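# Put tube rack inside fume hood and shut sash

## Task

Set the tube rack on the fume hood's work surface so that the whole rack lies past the orange tape line. The rack must stand upright with every tube seated all the way down in a hole. Lower the sash until it is completely closed. Failure conditions: the rack or any tube touches the floor, or the robot falls or is left leaning. The result only counts if everything stays in place without the robot holding it.

## Robot and tools

ROBOT. A LinearBot: an omnidirectional base with a column about 1.75 m tall. A carriage rides 1.0 m along the column (lift_m) and carries two identical six-joint arms, each with a two-finger gripper. The arm bases sit about 0.57 m + lift_m above the floor, and some carriage parts hang about 0.15 m lower. A hand can reach 0.78 m from its shoulder but only about 0.38 m below its arm base. A hand is about 0.16 m long, 0.1 m wide, and 0.14 m wide when open. The parked arm pose is joints 1 to 6 = 0, 0.05, 0.05, 1.45, 0, 0. With both arms parked the robot is about 0.95 m wide and 0.7 m long. The wheel motors are weak (2 N m), so they stop on contact easily. Cameras: carriage_camera is fixed on the carriage, facing forward and tilted about 20 degrees down. left_wrist_camera and right_wrist_camera look out past the fingertips. The carriage camera and the parked fingertips can be up to about 0.45 m above the arm bases. For reference, carriage_camera is 504x504 px, fovy 85.658 deg, fx=fy 271.858, centre (251.511, 248.049), with strong radial distortion.

FRAMES. Base frame: origin on the floor below the base centre, x forward, y left, z up. left_hand and right_hand are reported in this frame as the point midway between the finger pads. quat_wxyz rotates the base axes into the hand axes. The hand's z axis runs along the fingers and the fingers open along its y axis. A hand pointing straight up with joints 1, 5 and 6 at 0 reads (1, 0, 0, 0). The odometry frame is the base frame at the start of the scene. base_odometry counts wheel turns only, so wheel slip shows up as travel. Heading is positive to the left, from -3.142 to 3.142.

execute_actions. Arguments: actions is a list holding one action or none; an empty list only reports state and images. cameras is a list of names from carriage_camera, left_wrist_camera, right_wrist_camera, all. Omitted, null or ["all"] returns every camera; [] returns none. An action may contain base, joints, or both; its motions start together.
- base takes exactly one relative move, counted from the base's position in the last reported state. translate_m is metres, forward positive, -2 to 2. strafe_m is metres, left positive, -2 to 2. rotate_rad is radians, counter-clockwise positive, -6.3 to 6.3.
- joints is a single flat object keyed by joint name, not one list per arm. Each value is an absolute target, never an offset. lift_m: 0 to 1 m. For each arm (left_ and right_ prefixes): joint1_rad -2.617 to 3.054 (turn about vertical; 0 forward, positive left). joint2_rad 0 to 3.141 (shoulder; 0 upper arm back and level, 1.57 vertical, 3.14 forward and level). joint3_rad 0 to 3.141 (elbow; 0 folded, 3.14 straight). joint4_rad -1.57 to 1.57 (wrist pitch; positive lifts the fingertips). joint5_rad -1.57 to 1.57 (wrist yaw; positive swings fingertips RIGHT, the reverse of joint1). joint6_rad -2.094 to 2.094 (roll about the fingers; positive clockwise seen from the forearm). gripper_m 0 to 0.093 (pad gap in metres).
An unknown key or an out-of-range value rejects the call and nothing moves. No action runs longer than 15 s. A joint or base left out of an action may still be pushing toward its previous target.

RESULTS. base_status and joint_status describe how each commanded motion ended. done: reached (for the base, the wheels turned the full amount, slip included; a 1-2 mm move may stop short yet say done). off_target: resting away from its target and possibly still pushing. contact_stop or time_out: the target is dropped and it holds where it stopped. not_followed, with a "joint command not followed" line and usually a cause: line, means a self-collision check withheld that arm's targets. The gripper target still runs, and the withheld targets may be retried on later actions. on_its_own lists what this call did not command; its "held at" value is the held target, not the actual position. motor_effort is a percentage of the maximum, positive toward higher joint values, with the peak in brackets; it carries a fixed per-motor bias plus noise. A falling lift effort while lowering means a hand or its load is resting on something. drive_wheels higher at rest than after a free move means the base is still pressing. Also watch for MOTOR HOT, OVER-TEMPERATURE FAULT, ARM HIT and limit_stop_at_motor_heat. After a heat stop, resend the targets. A holding gripper normally says off_target. If a result reports a stop, the remaining calls in that reply are skipped.

wait: seconds from 0 to 10. Nothing new is commanded, and it returns the same state and images as an empty action.
zoom_image: camera plus region [x0, y0, x1, y1] in pixels of that camera's latest full image, measured from the top-left corner, at most 504 by 504.
finished_scene: scene is the current scene's number. It ends the scene irreversibly, so call it only once the goal holds on its own. Replying with no tool call ends the whole run.

CAUTIONS. The simulation keeps running while you compose a reply, and the robot holds its last command meanwhile. The base stops on contact only after the hit, sometimes late or not at all. It may roll about 0.3 m more after an arm touches something, and arms are not watched during turns. Arms and grippers never stop on contact: they keep pressing and snap to their targets once free. After a blocked drive, back off about 0.2 m the way you came (or turn back), repeating once if needed. The column can hit a table edge that the base slips under; reversing into such an edge can tip the robot. Tipping is most likely with the carriage high, the arms extended, a load carried, a pull, or a sudden stop. About 1.5 kg per hand with both arms forward can tip it, and only the images reveal a lean. Hand readings drift at long reach, and a level hand sags 10 to 17 cm under 1 kg. Grip force is about 45 to 60 N per pad. Never let the arms strike or squeeze each other. If both are withheld, move the blocked arm clear alone first, then the other. Outstretched arms heat quickly: at 90 °C an arm pauses for 10 s, and at 100 °C it goes limp and drops its load. Avoid drops, slips, slams and hard pushes, and keep the rack and tubes off the floor. A loose object may be nudged briefly by an outside push. At the end, open the grippers and move the robot clear.

Each tool is called after "Request:" as name(argument=value, ...), one argument or row to a line, values as JSON.

## Session

Request:
execute_actions(
  actions=[],
)

Scene clock: 0.00 s.
base_odometry: x=+0.000 y=+0.000 heading=+0.000 (m, m, rad; odometry frame)
base_status: not commanded
joint_positions: lift_m=+0.298 left_joint1_rad=-0.002 left_joint2_rad=+0.042 left_joint3_rad=+0.041 left_joint4_rad=+1.475 left_joint5_rad=-0.033 left_joint6_rad=-0.030 left_gripper_m=+0.095 right_joint1_rad=-0.009 right_joint2_rad=+0.050 right_joint3_rad=+0.058 right_joint4_rad=+1.385 right_joint5_rad=+0.047 right_joint6_rad=-0.043 right_gripper_m=+0.094
joint_status: not commanded
motor_effort: lift_m=+29 drive_wheels=+2 (%)
left_hand: x=+0.3040 y=+0.3285 z=+1.3040 quat_wxyz=(+0.999, -0.017, +0.048, -0.015) (m; base frame)
right_hand: x=+0.3231 y=-0.3313 z=+1.3056 quat_wxyz=(+0.995, +0.022, +0.089, -0.028) (m; base frame)
pictures: carriage_camera, left_wrist_camera, right_wrist_camera
Images, in order (width x height): carriage_camera 504x504, left_wrist_camera 504x504, right_wrist_camera 504x504.

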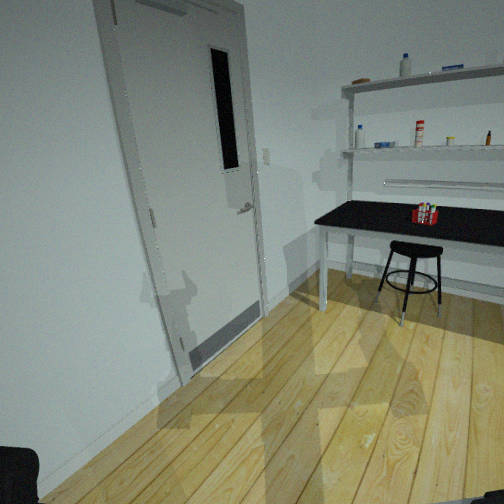

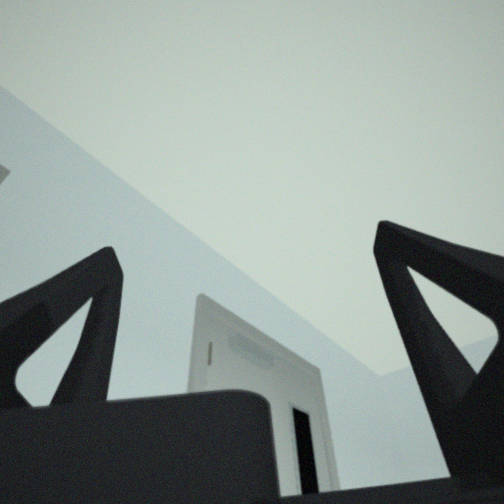

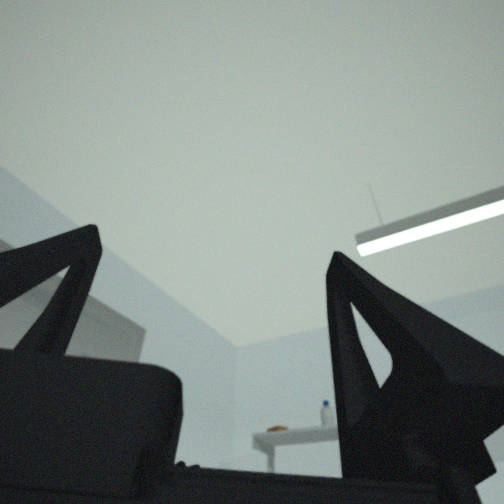

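Request:
zoom_image(
  camera="carriage_camera",
  region=[380, 180, 470, 250],
)

Request:
execute_actions(
  actions=[
    {"base":{"rotate_rad":-1.0}},
  ],
  cameras=["carriage_camera"],
)

Request:
execute_actions(
  actions=[
    {"base":{"rotate_rad":-1.2}},
  ],
  cameras=["carriage_camera"],
)

Region (380, 180, 470, 250) of carriage_camera's 504x504 image, scaled by 5.600, with more detail than that image has.

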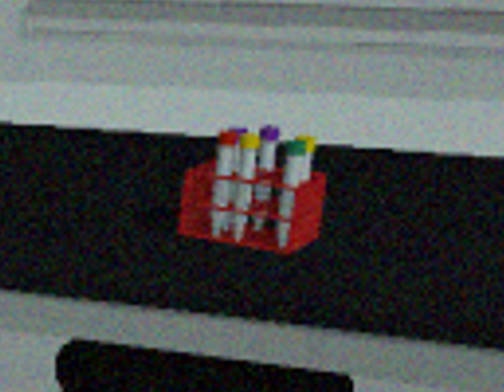

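Scene clock: 2.83 s.
base_odometry: x=+0.000 y=+0.000 heading=-0.998 (m, m, rad; odometry frame)
base_status: done
joint_positions: lift_m=+0.298 left_joint1_rad=-0.002 left_joint2_rad=+0.042 left_joint3_rad=+0.041 left_joint4_rad=+1.475 left_joint5_rad=-0.033 left_joint6_rad=-0.030 left_gripper_m=+0.095 right_joint1_rad=-0.009 right_joint2_rad=+0.050 right_joint3_rad=+0.058 right_joint4_rad=+1.385 right_joint5_rad=+0.047 right_joint6_rad=-0.043 right_gripper_m=+0.094
joint_status: not commanded
motor_effort: lift_m=+29(29) drive_wheels=+28(51) (%)
left_hand: x=+0.3041 y=+0.3285 z=+1.3040 quat_wxyz=(+0.999, -0.017, +0.049, -0.015) (m; base frame)
right_hand: x=+0.3231 y=-0.3313 z=+1.3056 quat_wxyz=(+0.995, +0.022, +0.089, -0.028) (m; base frame)
pictures: carriage_camera
Images, in order (width x height): carriage_camera 504x504.

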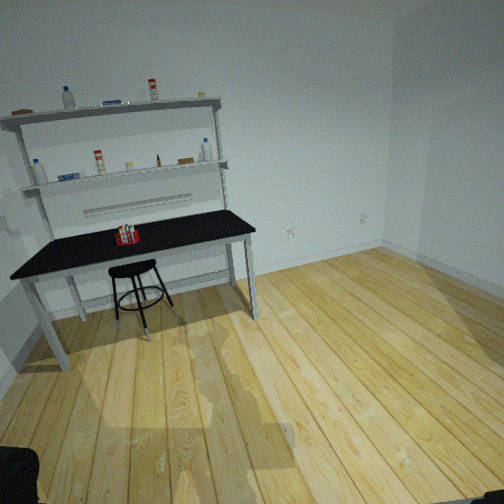

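Scene clock: 5.57 s.
base_odometry: x=+0.000 y=+0.000 heading=-2.196 (m, m, rad; odometry frame)
base_status: done
joint_positions: lift_m=+0.298 left_joint1_rad=-0.002 left_joint2_rad=+0.042 left_joint3_rad=+0.041 left_joint4_rad=+1.475 left_joint5_rad=-0.033 left_joint6_rad=-0.030 left_gripper_m=+0.095 right_joint1_rad=-0.009 right_joint2_rad=+0.050 right_joint3_rad=+0.058 right_joint4_rad=+1.383 right_joint5_rad=+0.047 right_joint6_rad=-0.043 right_gripper_m=+0.094
joint_status: not commanded
motor_effort: lift_m=+29(29) drive_wheels=+27(59) (%)
left_hand: x=+0.3041 y=+0.3285 z=+1.3040 quat_wxyz=(+0.999, -0.017, +0.049, -0.015) (m; base frame)
right_hand: x=+0.3235 y=-0.3313 z=+1.3056 quat_wxyz=(+0.995, +0.022, +0.090, -0.028) (m; base frame)
pictures: carriage_camera
Images, in order (width x height): carriage_camera 504x504.

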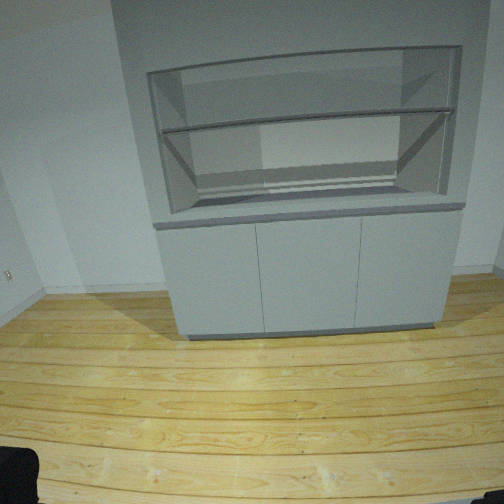

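Request:
execute_actions(
  actions=[
    {"base":{"rotate_rad":1.52}},
  ],
  cameras=["carriage_camera"],
)

Request:
execute_actions(
  actions=[
    {"base":{"translate_m":0.9}},
  ],
  cameras=["carriage_camera"],
)

Scene clock: 8.97 s.
base_odometry: x=+0.000 y=+0.000 heading=-0.678 (m, m, rad; odometry frame)
base_status: done
joint_positions: lift_m=+0.298 left_joint1_rad=-0.002 left_joint2_rad=+0.042 left_joint3_rad=+0.041 left_joint4_rad=+1.474 left_joint5_rad=-0.033 left_joint6_rad=-0.030 left_gripper_m=+0.095 right_joint1_rad=-0.009 right_joint2_rad=+0.050 right_joint3_rad=+0.058 right_joint4_rad=+1.383 right_joint5_rad=+0.047 right_joint6_rad=-0.043 right_gripper_m=+0.094
joint_status: not commanded
motor_effort: lift_m=+29(29) drive_wheels=+29(68) (%)
left_hand: x=+0.3043 y=+0.3285 z=+1.3040 quat_wxyz=(+0.999, -0.017, +0.049, -0.015) (m; base frame)
right_hand: x=+0.3236 y=-0.3314 z=+1.3055 quat_wxyz=(+0.995, +0.022, +0.090, -0.028) (m; base frame)
pictures: carriage_camera
Images, in order (width x height): carriage_camera 504x504.

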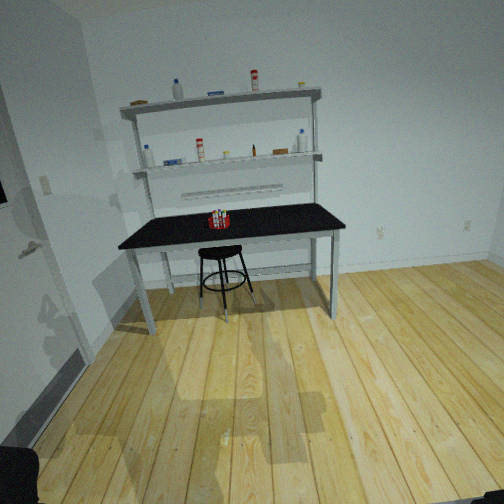

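Scene clock: 13.03 s.
base_odometry: x=+0.703 y=-0.563 heading=-0.676 (m, m, rad; odometry frame)
base_status: done
joint_positions: lift_m=+0.298 left_joint1_rad=-0.002 left_joint2_rad=+0.042 left_joint3_rad=+0.041 left_joint4_rad=+1.475 left_joint5_rad=-0.033 left_joint6_rad=-0.030 left_gripper_m=+0.095 right_joint1_rad=-0.009 right_joint2_rad=+0.050 right_joint3_rad=+0.058 right_joint4_rad=+1.384 right_joint5_rad=+0.047 right_joint6_rad=-0.043 right_gripper_m=+0.094
joint_status: not commanded
motor_effort: lift_m=+29(29) drive_wheels=-18(59) (%)
left_hand: x=+0.3042 y=+0.3285 z=+1.3040 quat_wxyz=(+0.999, -0.017, +0.049, -0.015) (m; base frame)
right_hand: x=+0.3233 y=-0.3314 z=+1.3056 quat_wxyz=(+0.995, +0.022, +0.090, -0.028) (m; base frame)
pictures: carriage_camera
Images, in order (width x height): carriage_camera 504x504.

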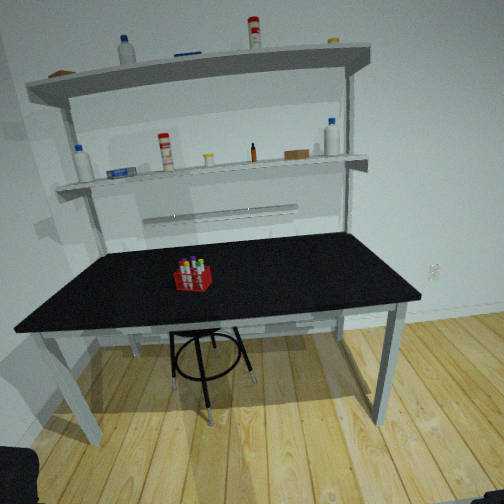

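Request:
execute_actions(
  actions=[
    {"base":{"rotate_rad":-0.1},"joints":{"left_joint2_rad":1.0,"left_joint3_rad":1.0,"left_joint4_rad":-0.6,"lift_m":0.35}},
  ],
)

Request:
zoom_image(
  camera="carriage_camera",
  region=[110, 240, 230, 330],
)

Scene clock: 15.43 s.
base_odometry: x=+0.703 y=-0.563 heading=-0.776 (m, m, rad; odometry frame)
base_status: done
joint_positions: lift_m=+0.350 left_joint1_rad=-0.002 left_joint2_rad=+0.998 left_joint3_rad=+0.983 left_joint4_rad=-0.584 left_joint5_rad=-0.033 left_joint6_rad=-0.030 left_gripper_m=+0.095 right_joint1_rad=-0.009 right_joint2_rad=+0.050 right_joint3_rad=+0.058 right_joint4_rad=+1.384 right_joint5_rad=+0.047 right_joint6_rad=-0.043 right_gripper_m=+0.094
joint_status: all done
motor_effort: lift_m=+32(41) drive_wheels=-10(33) (%)
left_hand: x=+0.6047 y=+0.3280 z=+1.1801 quat_wxyz=(+0.467, -0.020, +0.884, +0.007) (m; base frame)
right_hand: x=+0.3234 y=-0.3313 z=+1.3574 quat_wxyz=(+0.995, +0.022, +0.090, -0.028) (m; base frame)
pictures: carriage_camera, left_wrist_camera, right_wrist_camera
Images, in order (width x height): carriage_camera 504x504, left_wrist_camera 504x504, right_wrist_camera 504x504.

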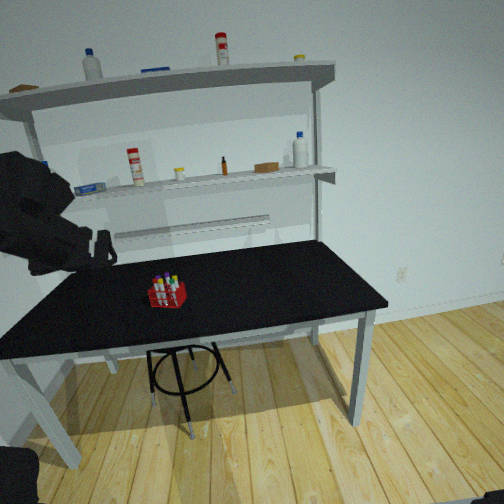

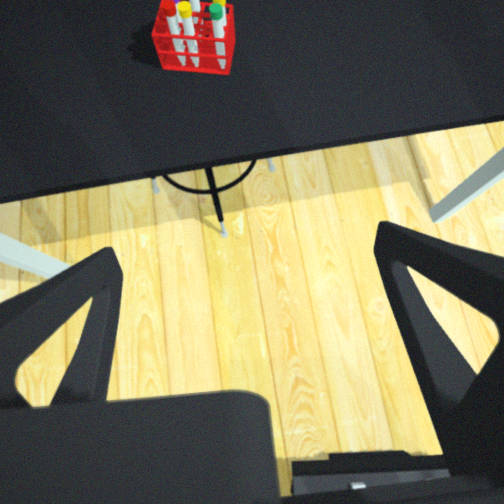

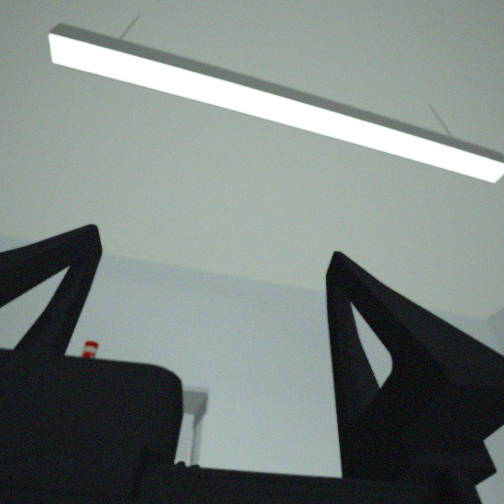

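Region (110, 240, 230, 330) of carriage_camera's 504x504 image, scaled by 4.200, with more detail than that image has; it fills the top 378 rows of this view, and the rest is white.

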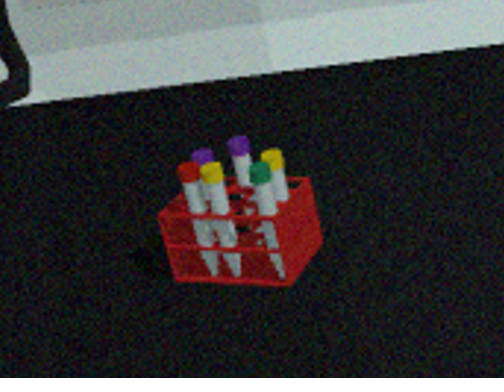

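Request:
execute_actions(
  actions=[
    {"base":{"rotate_rad":0.2},"joints":{"left_joint2_rad":0.05,"left_joint3_rad":0.05,"left_joint4_rad":1.45,"right_joint1_rad":0.6,"right_joint2_rad":2.0,"right_joint3_rad":1.1,"right_joint4_rad":0.9,"right_joint5_rad":-0.7}},
  ],
)

Request:
execute_actions(
  actions=[
    {"base":{"translate_m":0.25}},
  ],
)

Scene clock: 18.87 s.
base_odometry: x=+0.703 y=-0.564 heading=-0.577 (m, m, rad; odometry frame)
base_status: done
joint_positions: lift_m=+0.350 left_joint1_rad=-0.002 left_joint2_rad=+0.060 left_joint3_rad=+0.072 left_joint4_rad=+1.442 left_joint5_rad=-0.033 left_joint6_rad=-0.030 left_gripper_m=+0.095 right_joint1_rad=+0.596 right_joint2_rad=+2.002 right_joint3_rad=+1.088 right_joint4_rad=+0.889 right_joint5_rad=-0.694 right_joint6_rad=-0.043 right_gripper_m=+0.094
joint_status: all done
motor_effort: lift_m=+32(32) drive_wheels=+7(46) (%)
left_hand: x=+0.3083 y=+0.3285 z=+1.3635 quat_wxyz=(+0.998, -0.017, +0.058, -0.015) (m; base frame)
right_hand: x=+0.6588 y=+0.0675 z=+1.1177 quat_wxyz=(+0.565, -0.437, +0.565, +0.413) (m; base frame)
pictures: carriage_camera, left_wrist_camera, right_wrist_camera
Images, in order (width x height): carriage_camera 504x504, left_wrist_camera 504x504, right_wrist_camera 504x504.

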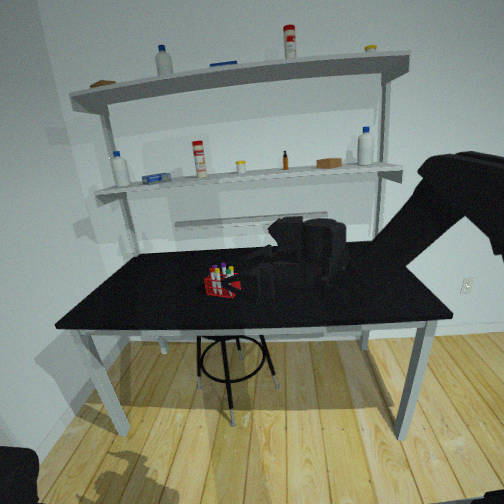

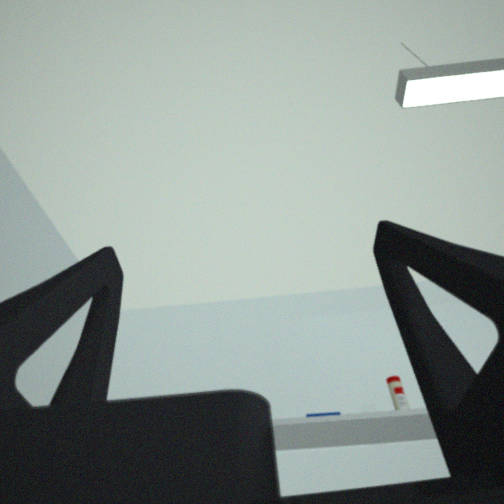

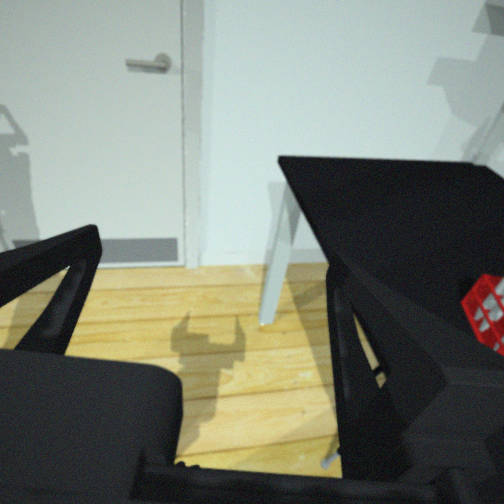

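Scene clock: 21.17 s.
base_odometry: x=+0.913 y=-0.699 heading=-0.575 (m, m, rad; odometry frame)
base_status: done
joint_positions: lift_m=+0.350 left_joint1_rad=-0.002 left_joint2_rad=+0.060 left_joint3_rad=+0.072 left_joint4_rad=+1.442 left_joint5_rad=-0.033 left_joint6_rad=-0.030 left_gripper_m=+0.095 right_joint1_rad=+0.596 right_joint2_rad=+2.002 right_joint3_rad=+1.088 right_joint4_rad=+0.894 right_joint5_rad=-0.696 right_joint6_rad=-0.043 right_gripper_m=+0.094
joint_status: not commanded
motor_effort: lift_m=+32(32) drive_wheels=-18(53) (%)
left_hand: x=+0.3081 y=+0.3285 z=+1.3635 quat_wxyz=(+0.998, -0.017, +0.058, -0.015) (m; base frame)
right_hand: x=+0.6583 y=+0.0677 z=+1.1186 quat_wxyz=(+0.566, -0.438, +0.563, +0.414) (m; base frame)
pictures: carriage_camera, left_wrist_camera, right_wrist_camera
Images, in order (width x height): carriage_camera 504x504, left_wrist_camera 504x504, right_wrist_camera 504x504.

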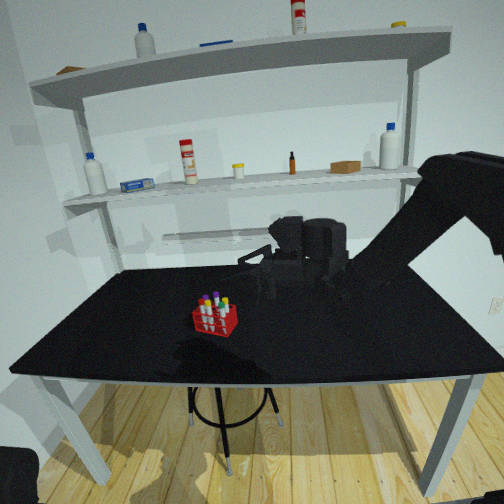

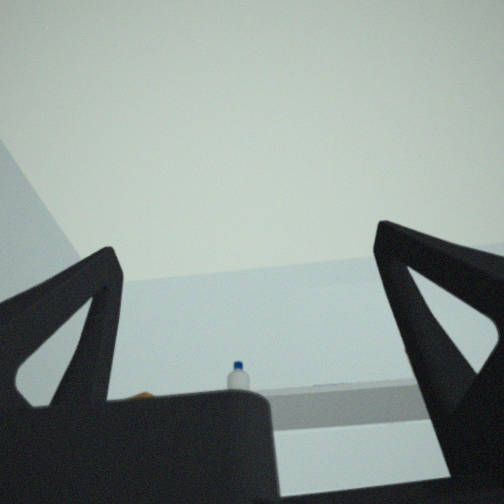

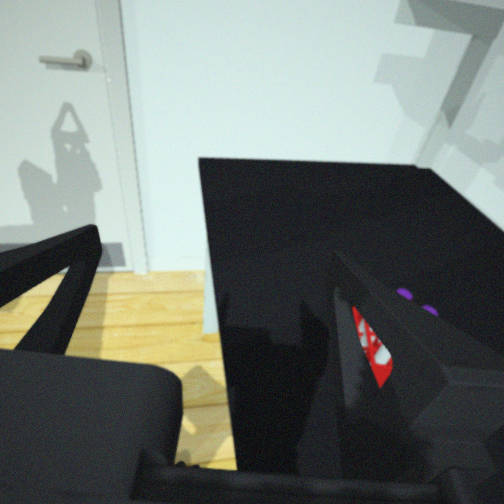

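Request:
execute_actions(
  actions=[
    {"base":{"strafe_m":-0.15},"joints":{"right_joint5_rad":-0.55,"lift_m":0.2}},
  ],
  cameras=[],
)

Request:
execute_actions(
  actions=[
    {"base":{"translate_m":0.13}},
  ],
  cameras=["carriage_camera","right_wrist_camera"],
)

Scene clock: 24.87 s.
base_odometry: x=+0.832 y=-0.826 heading=-0.575 (m, m, rad; odometry frame)
base_status: done
joint_positions: lift_m=+0.200 left_joint1_rad=-0.002 left_joint2_rad=+0.060 left_joint3_rad=+0.067 left_joint4_rad=+1.446 left_joint5_rad=-0.033 left_joint6_rad=-0.030 left_gripper_m=+0.095 right_joint1_rad=+0.600 right_joint2_rad=+2.004 right_joint3_rad=+1.089 right_joint4_rad=+0.892 right_joint5_rad=-0.553 right_joint6_rad=-0.043 right_gripper_m=+0.094
joint_status: all done
motor_effort: lift_m=+25(28) drive_wheels=-6(41) (%)
left_hand: x=+0.3088 y=+0.3284 z=+1.2128 quat_wxyz=(+0.998, -0.017, +0.059, -0.015) (m; base frame)
right_hand: x=+0.6801 y=+0.0610 z=+0.9678 quat_wxyz=(+0.592, -0.398, +0.593, +0.373) (m; base frame)
pictures: none
No camera images: the call's "cameras" was empty. Leave "cameras" out to get every camera's image.

Scene clock: 26.60 s.
base_odometry: x=+0.941 y=-0.897 heading=-0.576 (m, m, rad; odometry frame)
base_status: done
joint_positions: lift_m=+0.200 left_joint1_rad=-0.002 left_joint2_rad=+0.060 left_joint3_rad=+0.067 left_joint4_rad=+1.447 left_joint5_rad=-0.033 left_joint6_rad=-0.030 left_gripper_m=+0.095 right_joint1_rad=+0.600 right_joint2_rad=+2.004 right_joint3_rad=+1.089 right_joint4_rad=+0.895 right_joint5_rad=-0.553 right_joint6_rad=-0.043 right_gripper_m=+0.094
joint_status: not commanded
motor_effort: lift_m=+25(25) drive_wheels=-13(42) (%)
left_hand: x=+0.3086 y=+0.3284 z=+1.2129 quat_wxyz=(+0.998, -0.017, +0.058, -0.015) (m; base frame)
right_hand: x=+0.6802 y=+0.0610 z=+0.9686 quat_wxyz=(+0.594, -0.398, +0.592, +0.372) (m; base frame)
pictures: carriage_camera, right_wrist_camera
Images, in order (width x height): carriage_camera 504x504, right_wrist_camera 504x504.

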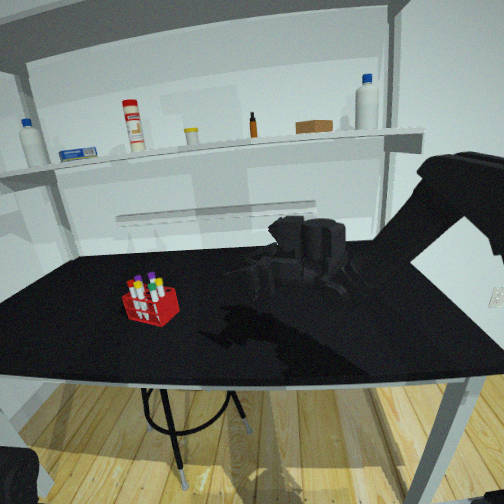

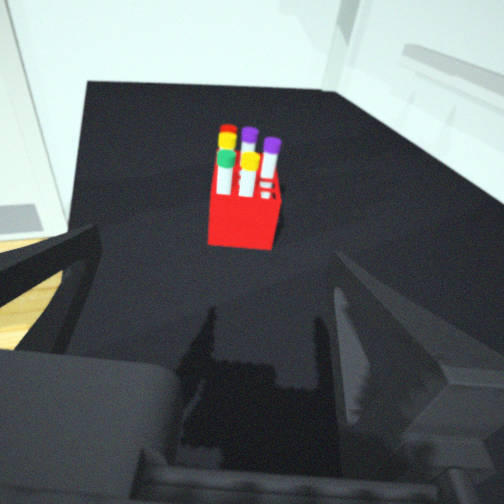

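Request:
execute_actions(
  actions=[
    {"joints":{"lift_m":0.07}},
  ],
  cameras=["carriage_camera","right_wrist_camera"],
)

Scene clock: 27.87 s.
base_odometry: x=+0.941 y=-0.897 heading=-0.576 (m, m, rad; odometry frame)
base_status: not commanded
joint_positions: lift_m=+0.070 left_joint1_rad=-0.002 left_joint2_rad=+0.060 left_joint3_rad=+0.067 left_joint4_rad=+1.447 left_joint5_rad=-0.033 left_joint6_rad=-0.030 left_gripper_m=+0.095 right_joint1_rad=+0.600 right_joint2_rad=+2.003 right_joint3_rad=+1.089 right_joint4_rad=+0.893 right_joint5_rad=-0.551 right_joint6_rad=-0.043 right_gripper_m=+0.094
joint_status: all done
motor_effort: lift_m=+25(25) drive_wheels=-10(13) (%)
left_hand: x=+0.3086 y=+0.3285 z=+1.0828 quat_wxyz=(+0.998, -0.017, +0.058, -0.015) (m; base frame)
right_hand: x=+0.6804 y=+0.0608 z=+0.8386 quat_wxyz=(+0.594, -0.398, +0.592, +0.372) (m; base frame)
pictures: carriage_camera, right_wrist_camera
Images, in order (width x height): carriage_camera 504x504, right_wrist_camera 504x504.

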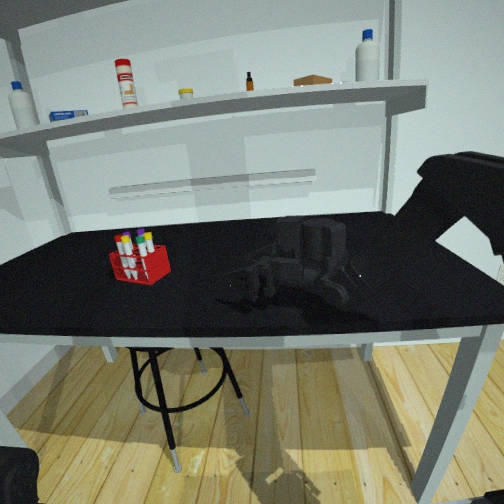

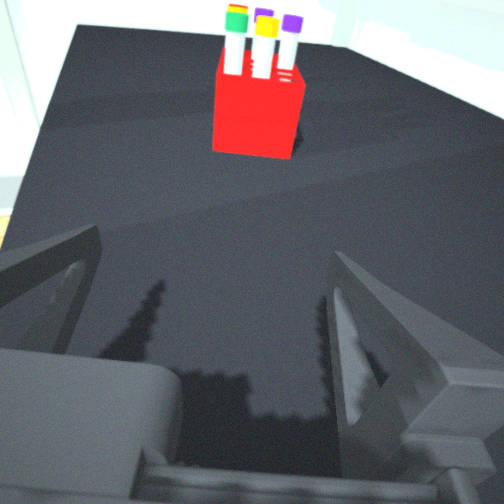

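Request:
execute_actions(
  actions=[
    {"base":{"translate_m":0.06}},
  ],
  cameras=[],
)

Request:
execute_actions(
  actions=[
    {"base":{"strafe_m":0.1},"joints":{"lift_m":0.055}},
  ],
  cameras=["carriage_camera","right_wrist_camera"],
)

Scene clock: 29.30 s.
base_odometry: x=+0.991 y=-0.930 heading=-0.577 (m, m, rad; odometry frame)
base_status: done
joint_positions: lift_m=+0.070 left_joint1_rad=-0.002 left_joint2_rad=+0.060 left_joint3_rad=+0.067 left_joint4_rad=+1.448 left_joint5_rad=-0.033 left_joint6_rad=-0.030 left_gripper_m=+0.095 right_joint1_rad=+0.600 right_joint2_rad=+2.003 right_joint3_rad=+1.089 right_joint4_rad=+0.895 right_joint5_rad=-0.551 right_joint6_rad=-0.043 right_gripper_m=+0.094
joint_status: not commanded
motor_effort: lift_m=+25(25) drive_wheels=-14(44) (%)
left_hand: x=+0.3083 y=+0.3285 z=+1.0829 quat_wxyz=(+0.998, -0.017, +0.058, -0.015) (m; base frame)
right_hand: x=+0.6804 y=+0.0608 z=+0.8391 quat_wxyz=(+0.594, -0.398, +0.592, +0.372) (m; base frame)
pictures: none
No camera images: the call's "cameras" was empty. Leave "cameras" out to get every camera's image.

Scene clock: 30.83 s.
base_odometry: x=+1.046 y=-0.846 heading=-0.578 (m, m, rad; odometry frame)
base_status: done
joint_positions: lift_m=+0.055 left_joint1_rad=-0.002 left_joint2_rad=+0.060 left_joint3_rad=+0.067 left_joint4_rad=+1.447 left_joint5_rad=-0.032 left_joint6_rad=-0.030 left_gripper_m=+0.095 right_joint1_rad=+0.599 right_joint2_rad=+2.005 right_joint3_rad=+1.089 right_joint4_rad=+0.894 right_joint5_rad=-0.551 right_joint6_rad=-0.043 right_gripper_m=+0.094
joint_status: all done
motor_effort: lift_m=+25(27) drive_wheels=-9(43) (%)
left_hand: x=+0.3084 y=+0.3283 z=+1.0679 quat_wxyz=(+0.998, -0.017, +0.058, -0.015) (m; base frame)
right_hand: x=+0.6810 y=+0.0604 z=+0.8230 quat_wxyz=(+0.594, -0.397, +0.593, +0.372) (m; base frame)
pictures: carriage_camera, right_wrist_camera
Images, in order (width x height): carriage_camera 504x504, right_wrist_camera 504x504.

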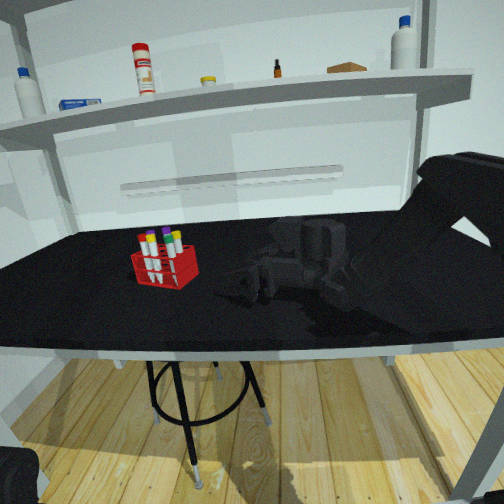

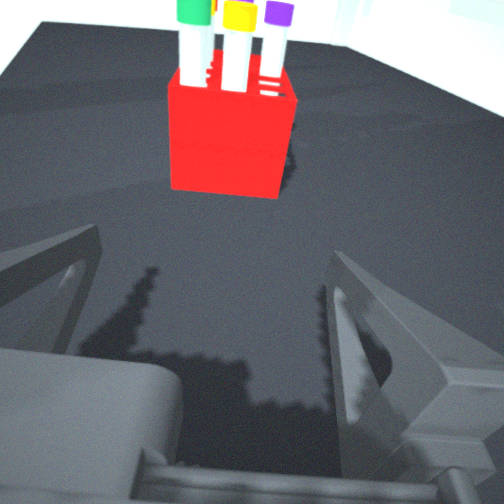

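Request:
execute_actions(
  actions=[
    {"base":{"translate_m":0.04}},
  ],
  cameras=[],
)

Request:
execute_actions(
  actions=[
    {"base":{"strafe_m":0.065},"joints":{"lift_m":0.04}},
  ],
  cameras=["carriage_camera","right_wrist_camera"],
)

Scene clock: 32.27 s.
base_odometry: x=+1.080 y=-0.868 heading=-0.577 (m, m, rad; odometry frame)
base_status: done
joint_positions: lift_m=+0.055 left_joint1_rad=-0.002 left_joint2_rad=+0.060 left_joint3_rad=+0.067 left_joint4_rad=+1.448 left_joint5_rad=-0.032 left_joint6_rad=-0.030 left_gripper_m=+0.095 right_joint1_rad=+0.599 right_joint2_rad=+2.005 right_joint3_rad=+1.089 right_joint4_rad=+0.896 right_joint5_rad=-0.550 right_joint6_rad=-0.043 right_gripper_m=+0.094
joint_status: not commanded
motor_effort: lift_m=+25(25) drive_wheels=-15(36) (%)
left_hand: x=+0.3083 y=+0.3283 z=+1.0679 quat_wxyz=(+0.998, -0.017, +0.058, -0.015) (m; base frame)
right_hand: x=+0.6811 y=+0.0604 z=+0.8234 quat_wxyz=(+0.595, -0.397, +0.592, +0.371) (m; base frame)
pictures: none
No camera images: the call's "cameras" was empty. Leave "cameras" out to get every camera's image.

Scene clock: 33.63 s.
base_odometry: x=+1.115 y=-0.813 heading=-0.577 (m, m, rad; odometry frame)
base_status: done
joint_positions: lift_m=+0.040 left_joint1_rad=-0.002 left_joint2_rad=+0.059 left_joint3_rad=+0.067 left_joint4_rad=+1.448 left_joint5_rad=-0.032 left_joint6_rad=-0.030 left_gripper_m=+0.095 right_joint1_rad=+0.597 right_joint2_rad=+2.005 right_joint3_rad=+1.089 right_joint4_rad=+0.895 right_joint5_rad=-0.550 right_joint6_rad=-0.043 right_gripper_m=+0.094
joint_status: all done
motor_effort: lift_m=+25(25) drive_wheels=-7(44) (%)
left_hand: x=+0.3079 y=+0.3283 z=+1.0529 quat_wxyz=(+0.998, -0.017, +0.057, -0.015) (m; base frame)
right_hand: x=+0.6816 y=+0.0599 z=+0.8078 quat_wxyz=(+0.594, -0.397, +0.593, +0.371) (m; base frame)
pictures: carriage_camera, right_wrist_camera
Images, in order (width x height): carriage_camera 504x504, right_wrist_camera 504x504.

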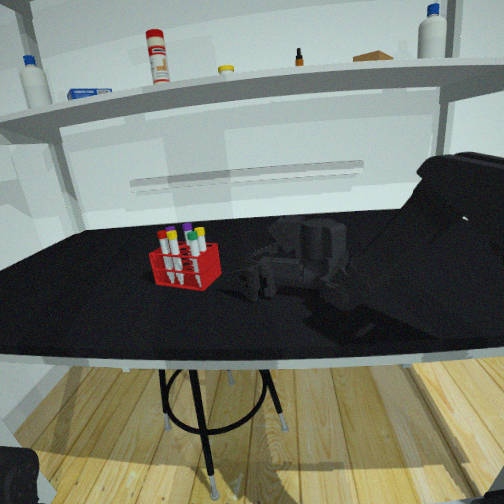

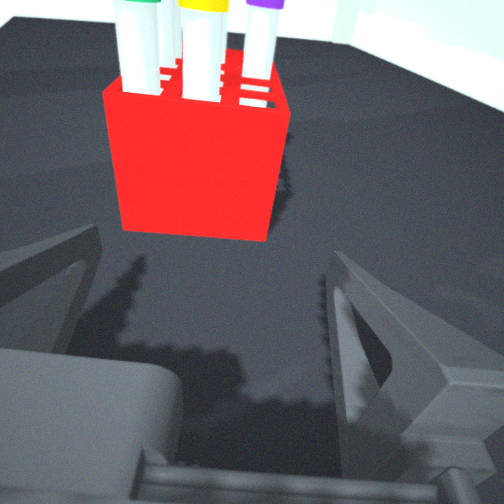

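Request:
execute_actions(
  actions=[
    {"base":{"strafe_m":0.04}},
  ],
  cameras=["right_wrist_camera"],
)

Scene clock: 35.03 s.
base_odometry: x=+1.138 y=-0.780 heading=-0.578 (m, m, rad; odometry frame)
base_status: done
joint_positions: lift_m=+0.040 left_joint1_rad=-0.002 left_joint2_rad=+0.059 left_joint3_rad=+0.067 left_joint4_rad=+1.448 left_joint5_rad=-0.032 left_joint6_rad=-0.030 left_gripper_m=+0.095 right_joint1_rad=+0.597 right_joint2_rad=+2.005 right_joint3_rad=+1.089 right_joint4_rad=+0.896 right_joint5_rad=-0.550 right_joint6_rad=-0.043 right_gripper_m=+0.094
joint_status: not commanded
motor_effort: lift_m=+25(25) drive_wheels=-9(45) (%)
left_hand: x=+0.3079 y=+0.3283 z=+1.0529 quat_wxyz=(+0.998, -0.017, +0.057, -0.015) (m; base frame)
right_hand: x=+0.6817 y=+0.0599 z=+0.8082 quat_wxyz=(+0.595, -0.397, +0.593, +0.371) (m; base frame)
pictures: right_wrist_camera
Images, in order (width x height): right_wrist_camera 504x504.

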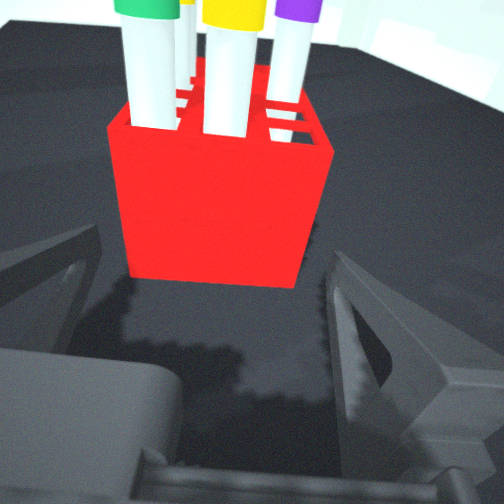

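Request:
execute_actions(
  actions=[
    {"base":{"translate_m":0.012}},
  ],
  cameras=[],
)

Request:
execute_actions(
  actions=[
    {"base":{"strafe_m":0.04}},
  ],
  cameras=[],
)

Request:
execute_actions(
  actions=[
    {"base":{"translate_m":0.014}},
  ],
  cameras=["right_wrist_camera","carriage_camera"],
)

Scene clock: 36.03 s.
base_odometry: x=+1.148 y=-0.786 heading=-0.577 (m, m, rad; odometry frame)
base_status: done
joint_positions: lift_m=+0.040 left_joint1_rad=-0.002 left_joint2_rad=+0.059 left_joint3_rad=+0.067 left_joint4_rad=+1.448 left_joint5_rad=-0.032 left_joint6_rad=-0.030 left_gripper_m=+0.095 right_joint1_rad=+0.598 right_joint2_rad=+2.005 right_joint3_rad=+1.089 right_joint4_rad=+0.897 right_joint5_rad=-0.550 right_joint6_rad=-0.043 right_gripper_m=+0.094
joint_status: not commanded
motor_effort: lift_m=+25(25) drive_wheels=+9(24) (%)
left_hand: x=+0.3079 y=+0.3283 z=+1.0529 quat_wxyz=(+0.998, -0.017, +0.057, -0.015) (m; base frame)
right_hand: x=+0.6815 y=+0.0600 z=+0.8083 quat_wxyz=(+0.595, -0.397, +0.593, +0.371) (m; base frame)
pictures: none
No camera images: the call's "cameras" was empty. Leave "cameras" out to get every camera's image.

Scene clock: 37.13 s.
base_odometry: x=+1.170 y=-0.753 heading=-0.577 (m, m, rad; odometry frame)
base_status: done
joint_positions: lift_m=+0.040 left_joint1_rad=-0.002 left_joint2_rad=+0.059 left_joint3_rad=+0.067 left_joint4_rad=+1.448 left_joint5_rad=-0.032 left_joint6_rad=-0.030 left_gripper_m=+0.095 right_joint1_rad=+0.599 right_joint2_rad=+2.005 right_joint3_rad=+1.089 right_joint4_rad=+0.897 right_joint5_rad=-0.550 right_joint6_rad=-0.043 right_gripper_m=+0.094
joint_status: not commanded
motor_effort: lift_m=+25(25) drive_wheels=-8(39) (%)
left_hand: x=+0.3079 y=+0.3283 z=+1.0529 quat_wxyz=(+0.998, -0.017, +0.057, -0.015) (m; base frame)
right_hand: x=+0.6812 y=+0.0603 z=+0.8083 quat_wxyz=(+0.595, -0.397, +0.592, +0.371) (m; base frame)
pictures: none
No camera images: the call's "cameras" was empty. Leave "cameras" out to get every camera's image.

Scene clock: 37.93 s.
base_odometry: x=+1.181 y=-0.760 heading=-0.577 (m, m, rad; odometry frame)
base_status: done
joint_positions: lift_m=+0.040 left_joint1_rad=-0.002 left_joint2_rad=+0.059 left_joint3_rad=+0.067 left_joint4_rad=+1.448 left_joint5_rad=-0.032 left_joint6_rad=-0.030 left_gripper_m=+0.095 right_joint1_rad=+0.599 right_joint2_rad=+2.005 right_joint3_rad=+1.089 right_joint4_rad=+0.897 right_joint5_rad=-0.550 right_joint6_rad=-0.043 right_gripper_m=+0.094
joint_status: not commanded
motor_effort: lift_m=+25(25) drive_wheels=+10(29) (%)
left_hand: x=+0.3079 y=+0.3283 z=+1.0529 quat_wxyz=(+0.998, -0.017, +0.057, -0.015) (m; base frame)
right_hand: x=+0.6812 y=+0.0604 z=+0.8083 quat_wxyz=(+0.595, -0.397, +0.592, +0.371) (m; base frame)
pictures: carriage_camera, right_wrist_camera
Images, in order (width x height): carriage_camera 504x504, right_wrist_camera 504x504.

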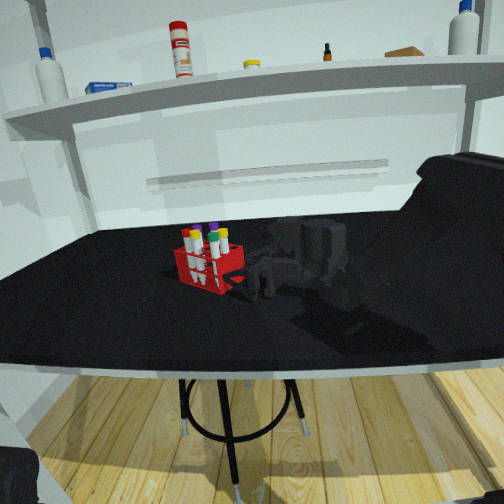

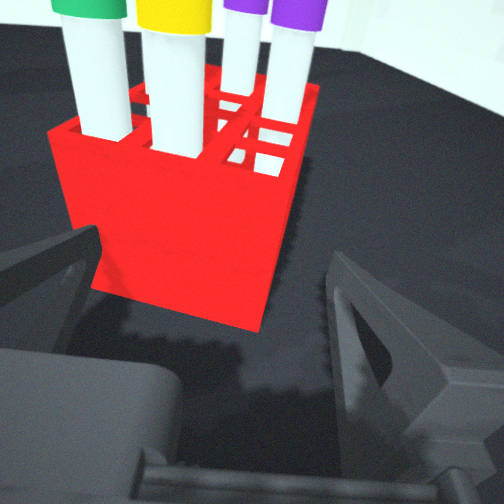

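Request:
execute_actions(
  actions=[
    {"base":{"strafe_m":-0.04}},
  ],
  cameras=[],
)

Request:
execute_actions(
  actions=[
    {"base":{"translate_m":-0.10},"joints":{"right_joint5_rad":-0.25}},
  ],
  cameras=[],
)

Request:
execute_actions(
  actions=[
    {"base":{"strafe_m":0.04}},
  ],
  cameras=["right_wrist_camera","carriage_camera"],
)

Scene clock: 40.00 s.
base_odometry: x=+1.160 y=-0.794 heading=-0.576 (m, m, rad; odometry frame)
base_status: done
joint_positions: lift_m=+0.040 left_joint1_rad=-0.002 left_joint2_rad=+0.059 left_joint3_rad=+0.067 left_joint4_rad=+1.448 left_joint5_rad=-0.032 left_joint6_rad=-0.030 left_gripper_m=+0.095 right_joint1_rad=+0.600 right_joint2_rad=+2.005 right_joint3_rad=+1.089 right_joint4_rad=+0.897 right_joint5_rad=-0.550 right_joint6_rad=-0.043 right_gripper_m=+0.094
joint_status: not commanded
motor_effort: lift_m=+25(25) drive_wheels=+7(47) (%)
left_hand: x=+0.3078 y=+0.3283 z=+1.0529 quat_wxyz=(+0.998, -0.017, +0.057, -0.015) (m; base frame)
right_hand: x=+0.6804 y=+0.0611 z=+0.8083 quat_wxyz=(+0.594, -0.398, +0.592, +0.372) (m; base frame)
pictures: none
No camera images: the call's "cameras" was empty. Leave "cameras" out to get every camera's image.

Scene clock: 41.63 s.
base_odometry: x=+1.076 y=-0.739 heading=-0.576 (m, m, rad; odometry frame)
base_status: done
joint_positions: lift_m=+0.040 left_joint1_rad=-0.002 left_joint2_rad=+0.059 left_joint3_rad=+0.067 left_joint4_rad=+1.448 left_joint5_rad=-0.032 left_joint6_rad=-0.030 left_gripper_m=+0.095 right_joint1_rad=+0.600 right_joint2_rad=+2.005 right_joint3_rad=+1.089 right_joint4_rad=+0.897 right_joint5_rad=-0.253 right_joint6_rad=-0.043 right_gripper_m=+0.094
joint_status: all done
motor_effort: lift_m=+25(25) drive_wheels=-7(45) (%)
left_hand: x=+0.3079 y=+0.3283 z=+1.0529 quat_wxyz=(+0.998, -0.017, +0.057, -0.015) (m; base frame)
right_hand: x=+0.7233 y=+0.0337 z=+0.8079 quat_wxyz=(+0.643, -0.308, +0.644, +0.278) (m; base frame)
pictures: none
No camera images: the call's "cameras" was empty. Leave "cameras" out to get every camera's image.

Scene clock: 42.70 s.
base_odometry: x=+1.097 y=-0.706 heading=-0.576 (m, m, rad; odometry frame)
base_status: done
joint_positions: lift_m=+0.040 left_joint1_rad=-0.002 left_joint2_rad=+0.059 left_joint3_rad=+0.067 left_joint4_rad=+1.448 left_joint5_rad=-0.032 left_joint6_rad=-0.030 left_gripper_m=+0.095 right_joint1_rad=+0.600 right_joint2_rad=+2.005 right_joint3_rad=+1.089 right_joint4_rad=+0.897 right_joint5_rad=-0.252 right_joint6_rad=-0.043 right_gripper_m=+0.094
joint_status: not commanded
motor_effort: lift_m=+25(25) drive_wheels=-6(28) (%)
left_hand: x=+0.3079 y=+0.3283 z=+1.0529 quat_wxyz=(+0.998, -0.017, +0.057, -0.015) (m; base frame)
right_hand: x=+0.7236 y=+0.0333 z=+0.8079 quat_wxyz=(+0.643, -0.307, +0.644, +0.277) (m; base frame)
pictures: carriage_camera, right_wrist_camera
Images, in order (width x height): carriage_camera 504x504, right_wrist_camera 504x504.

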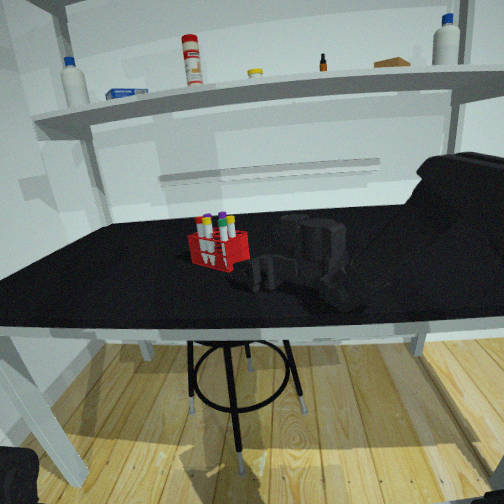

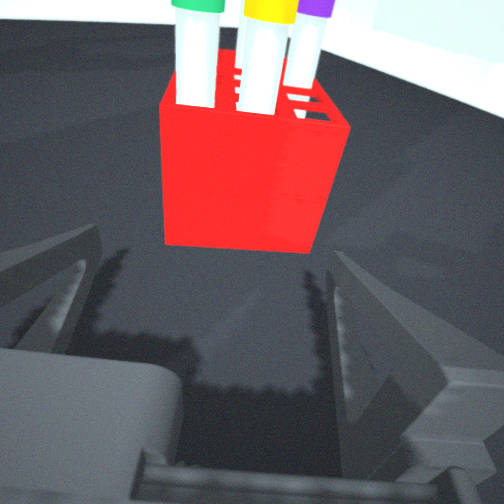

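Request:
execute_actions(
  actions=[
    {"base":{"translate_m":0.026}},
  ],
  cameras=[],
)

Request:
execute_actions(
  actions=[
    {"base":{"strafe_m":0.01}},
  ],
  cameras=["right_wrist_camera"],
)

Scene clock: 43.83 s.
base_odometry: x=+1.119 y=-0.720 heading=-0.575 (m, m, rad; odometry frame)
base_status: done
joint_positions: lift_m=+0.040 left_joint1_rad=-0.002 left_joint2_rad=+0.059 left_joint3_rad=+0.067 left_joint4_rad=+1.449 left_joint5_rad=-0.032 left_joint6_rad=-0.030 left_gripper_m=+0.095 right_joint1_rad=+0.600 right_joint2_rad=+2.005 right_joint3_rad=+1.089 right_joint4_rad=+0.897 right_joint5_rad=-0.252 right_joint6_rad=-0.043 right_gripper_m=+0.094
joint_status: not commanded
motor_effort: lift_m=+25(25) drive_wheels=+11(27) (%)
left_hand: x=+0.3077 y=+0.3283 z=+1.0529 quat_wxyz=(+0.998, -0.017, +0.057, -0.015) (m; base frame)
right_hand: x=+0.7237 y=+0.0332 z=+0.8079 quat_wxyz=(+0.643, -0.307, +0.644, +0.277) (m; base frame)
pictures: none
No camera images: the call's "cameras" was empty. Leave "cameras" out to get every camera's image.

Scene clock: 44.60 s.
base_odometry: x=+1.125 y=-0.711 heading=-0.576 (m, m, rad; odometry frame)
base_status: done
joint_positions: lift_m=+0.040 left_joint1_rad=-0.002 left_joint2_rad=+0.059 left_joint3_rad=+0.067 left_joint4_rad=+1.449 left_joint5_rad=-0.032 left_joint6_rad=-0.030 left_gripper_m=+0.095 right_joint1_rad=+0.601 right_joint2_rad=+2.005 right_joint3_rad=+1.089 right_joint4_rad=+0.897 right_joint5_rad=-0.251 right_joint6_rad=-0.043 right_gripper_m=+0.094
joint_status: not commanded
motor_effort: lift_m=+25(25) drive_wheels=-16(39) (%)
left_hand: x=+0.3076 y=+0.3283 z=+1.0529 quat_wxyz=(+0.998, -0.017, +0.057, -0.015) (m; base frame)
right_hand: x=+0.7234 y=+0.0337 z=+0.8079 quat_wxyz=(+0.643, -0.307, +0.644, +0.277) (m; base frame)
pictures: right_wrist_camera
Images, in order (width x height): right_wrist_camera 504x504.

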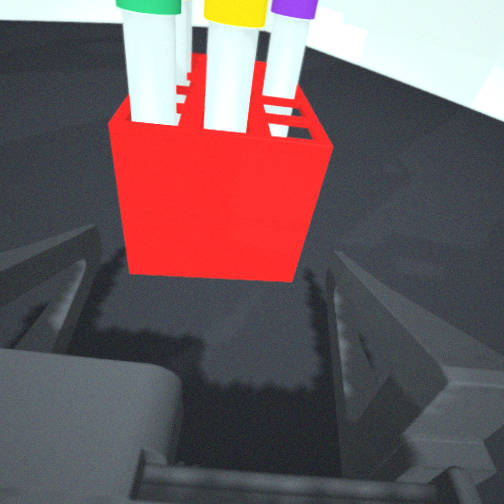

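Request:
execute_actions(
  actions=[
    {"base":{"strafe_m":0.013}},
  ],
  cameras=["right_wrist_camera"],
)

Scene clock: 45.53 s.
base_odometry: x=+1.132 y=-0.701 heading=-0.576 (m, m, rad; odometry frame)
base_status: done
joint_positions: lift_m=+0.040 left_joint1_rad=-0.002 left_joint2_rad=+0.059 left_joint3_rad=+0.067 left_joint4_rad=+1.449 left_joint5_rad=-0.032 left_joint6_rad=-0.030 left_gripper_m=+0.095 right_joint1_rad=+0.600 right_joint2_rad=+2.005 right_joint3_rad=+1.089 right_joint4_rad=+0.897 right_joint5_rad=-0.251 right_joint6_rad=-0.043 right_gripper_m=+0.094
joint_status: not commanded
motor_effort: lift_m=+25(25) drive_wheels=-11(43) (%)
left_hand: x=+0.3077 y=+0.3283 z=+1.0529 quat_wxyz=(+0.998, -0.017, +0.057, -0.015) (m; base frame)
right_hand: x=+0.7238 y=+0.0332 z=+0.8080 quat_wxyz=(+0.643, -0.307, +0.644, +0.277) (m; base frame)
pictures: right_wrist_camera
Images, in order (width x height): right_wrist_camera 504x504.

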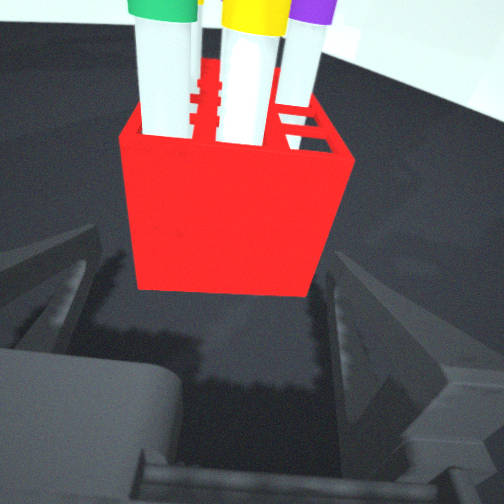

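Request:
execute_actions(
  actions=[
    {"joints":{"right_joint1_rad":0.61,"right_joint2_rad":2.1,"right_joint3_rad":1.26,"right_joint4_rad":0.845}},
  ],
  cameras=["right_wrist_camera"],
)

Scene clock: 46.57 s.
base_odometry: x=+1.132 y=-0.701 heading=-0.576 (m, m, rad; odometry frame)
base_status: not commanded
joint_positions: lift_m=+0.040 left_joint1_rad=-0.002 left_joint2_rad=+0.059 left_joint3_rad=+0.067 left_joint4_rad=+1.449 left_joint5_rad=-0.032 left_joint6_rad=-0.030 left_gripper_m=+0.095 right_joint1_rad=+0.602 right_joint2_rad=+2.095 right_joint3_rad=+1.238 right_joint4_rad=+0.848 right_joint5_rad=-0.251 right_joint6_rad=-0.041 right_gripper_m=+0.094
joint_status: all done
motor_effort: lift_m=+25(25) drive_wheels=-10(11) (%)
left_hand: x=+0.3077 y=+0.3283 z=+1.0529 quat_wxyz=(+0.998, -0.017, +0.057, -0.015) (m; base frame)
right_hand: x=+0.7480 y=+0.0510 z=+0.8115 quat_wxyz=(+0.647, -0.306, +0.641, +0.279) (m; base frame)
pictures: right_wrist_camera
Images, in order (width x height): right_wrist_camera 504x504.

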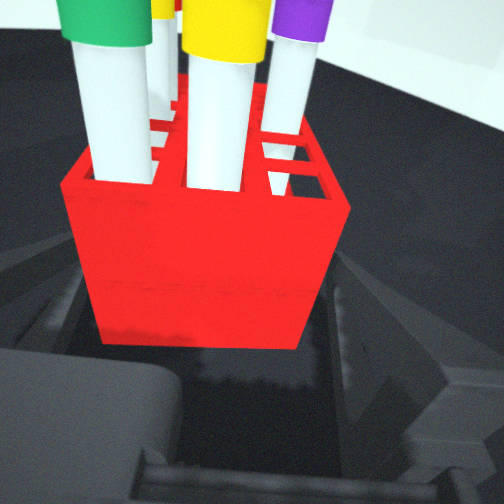

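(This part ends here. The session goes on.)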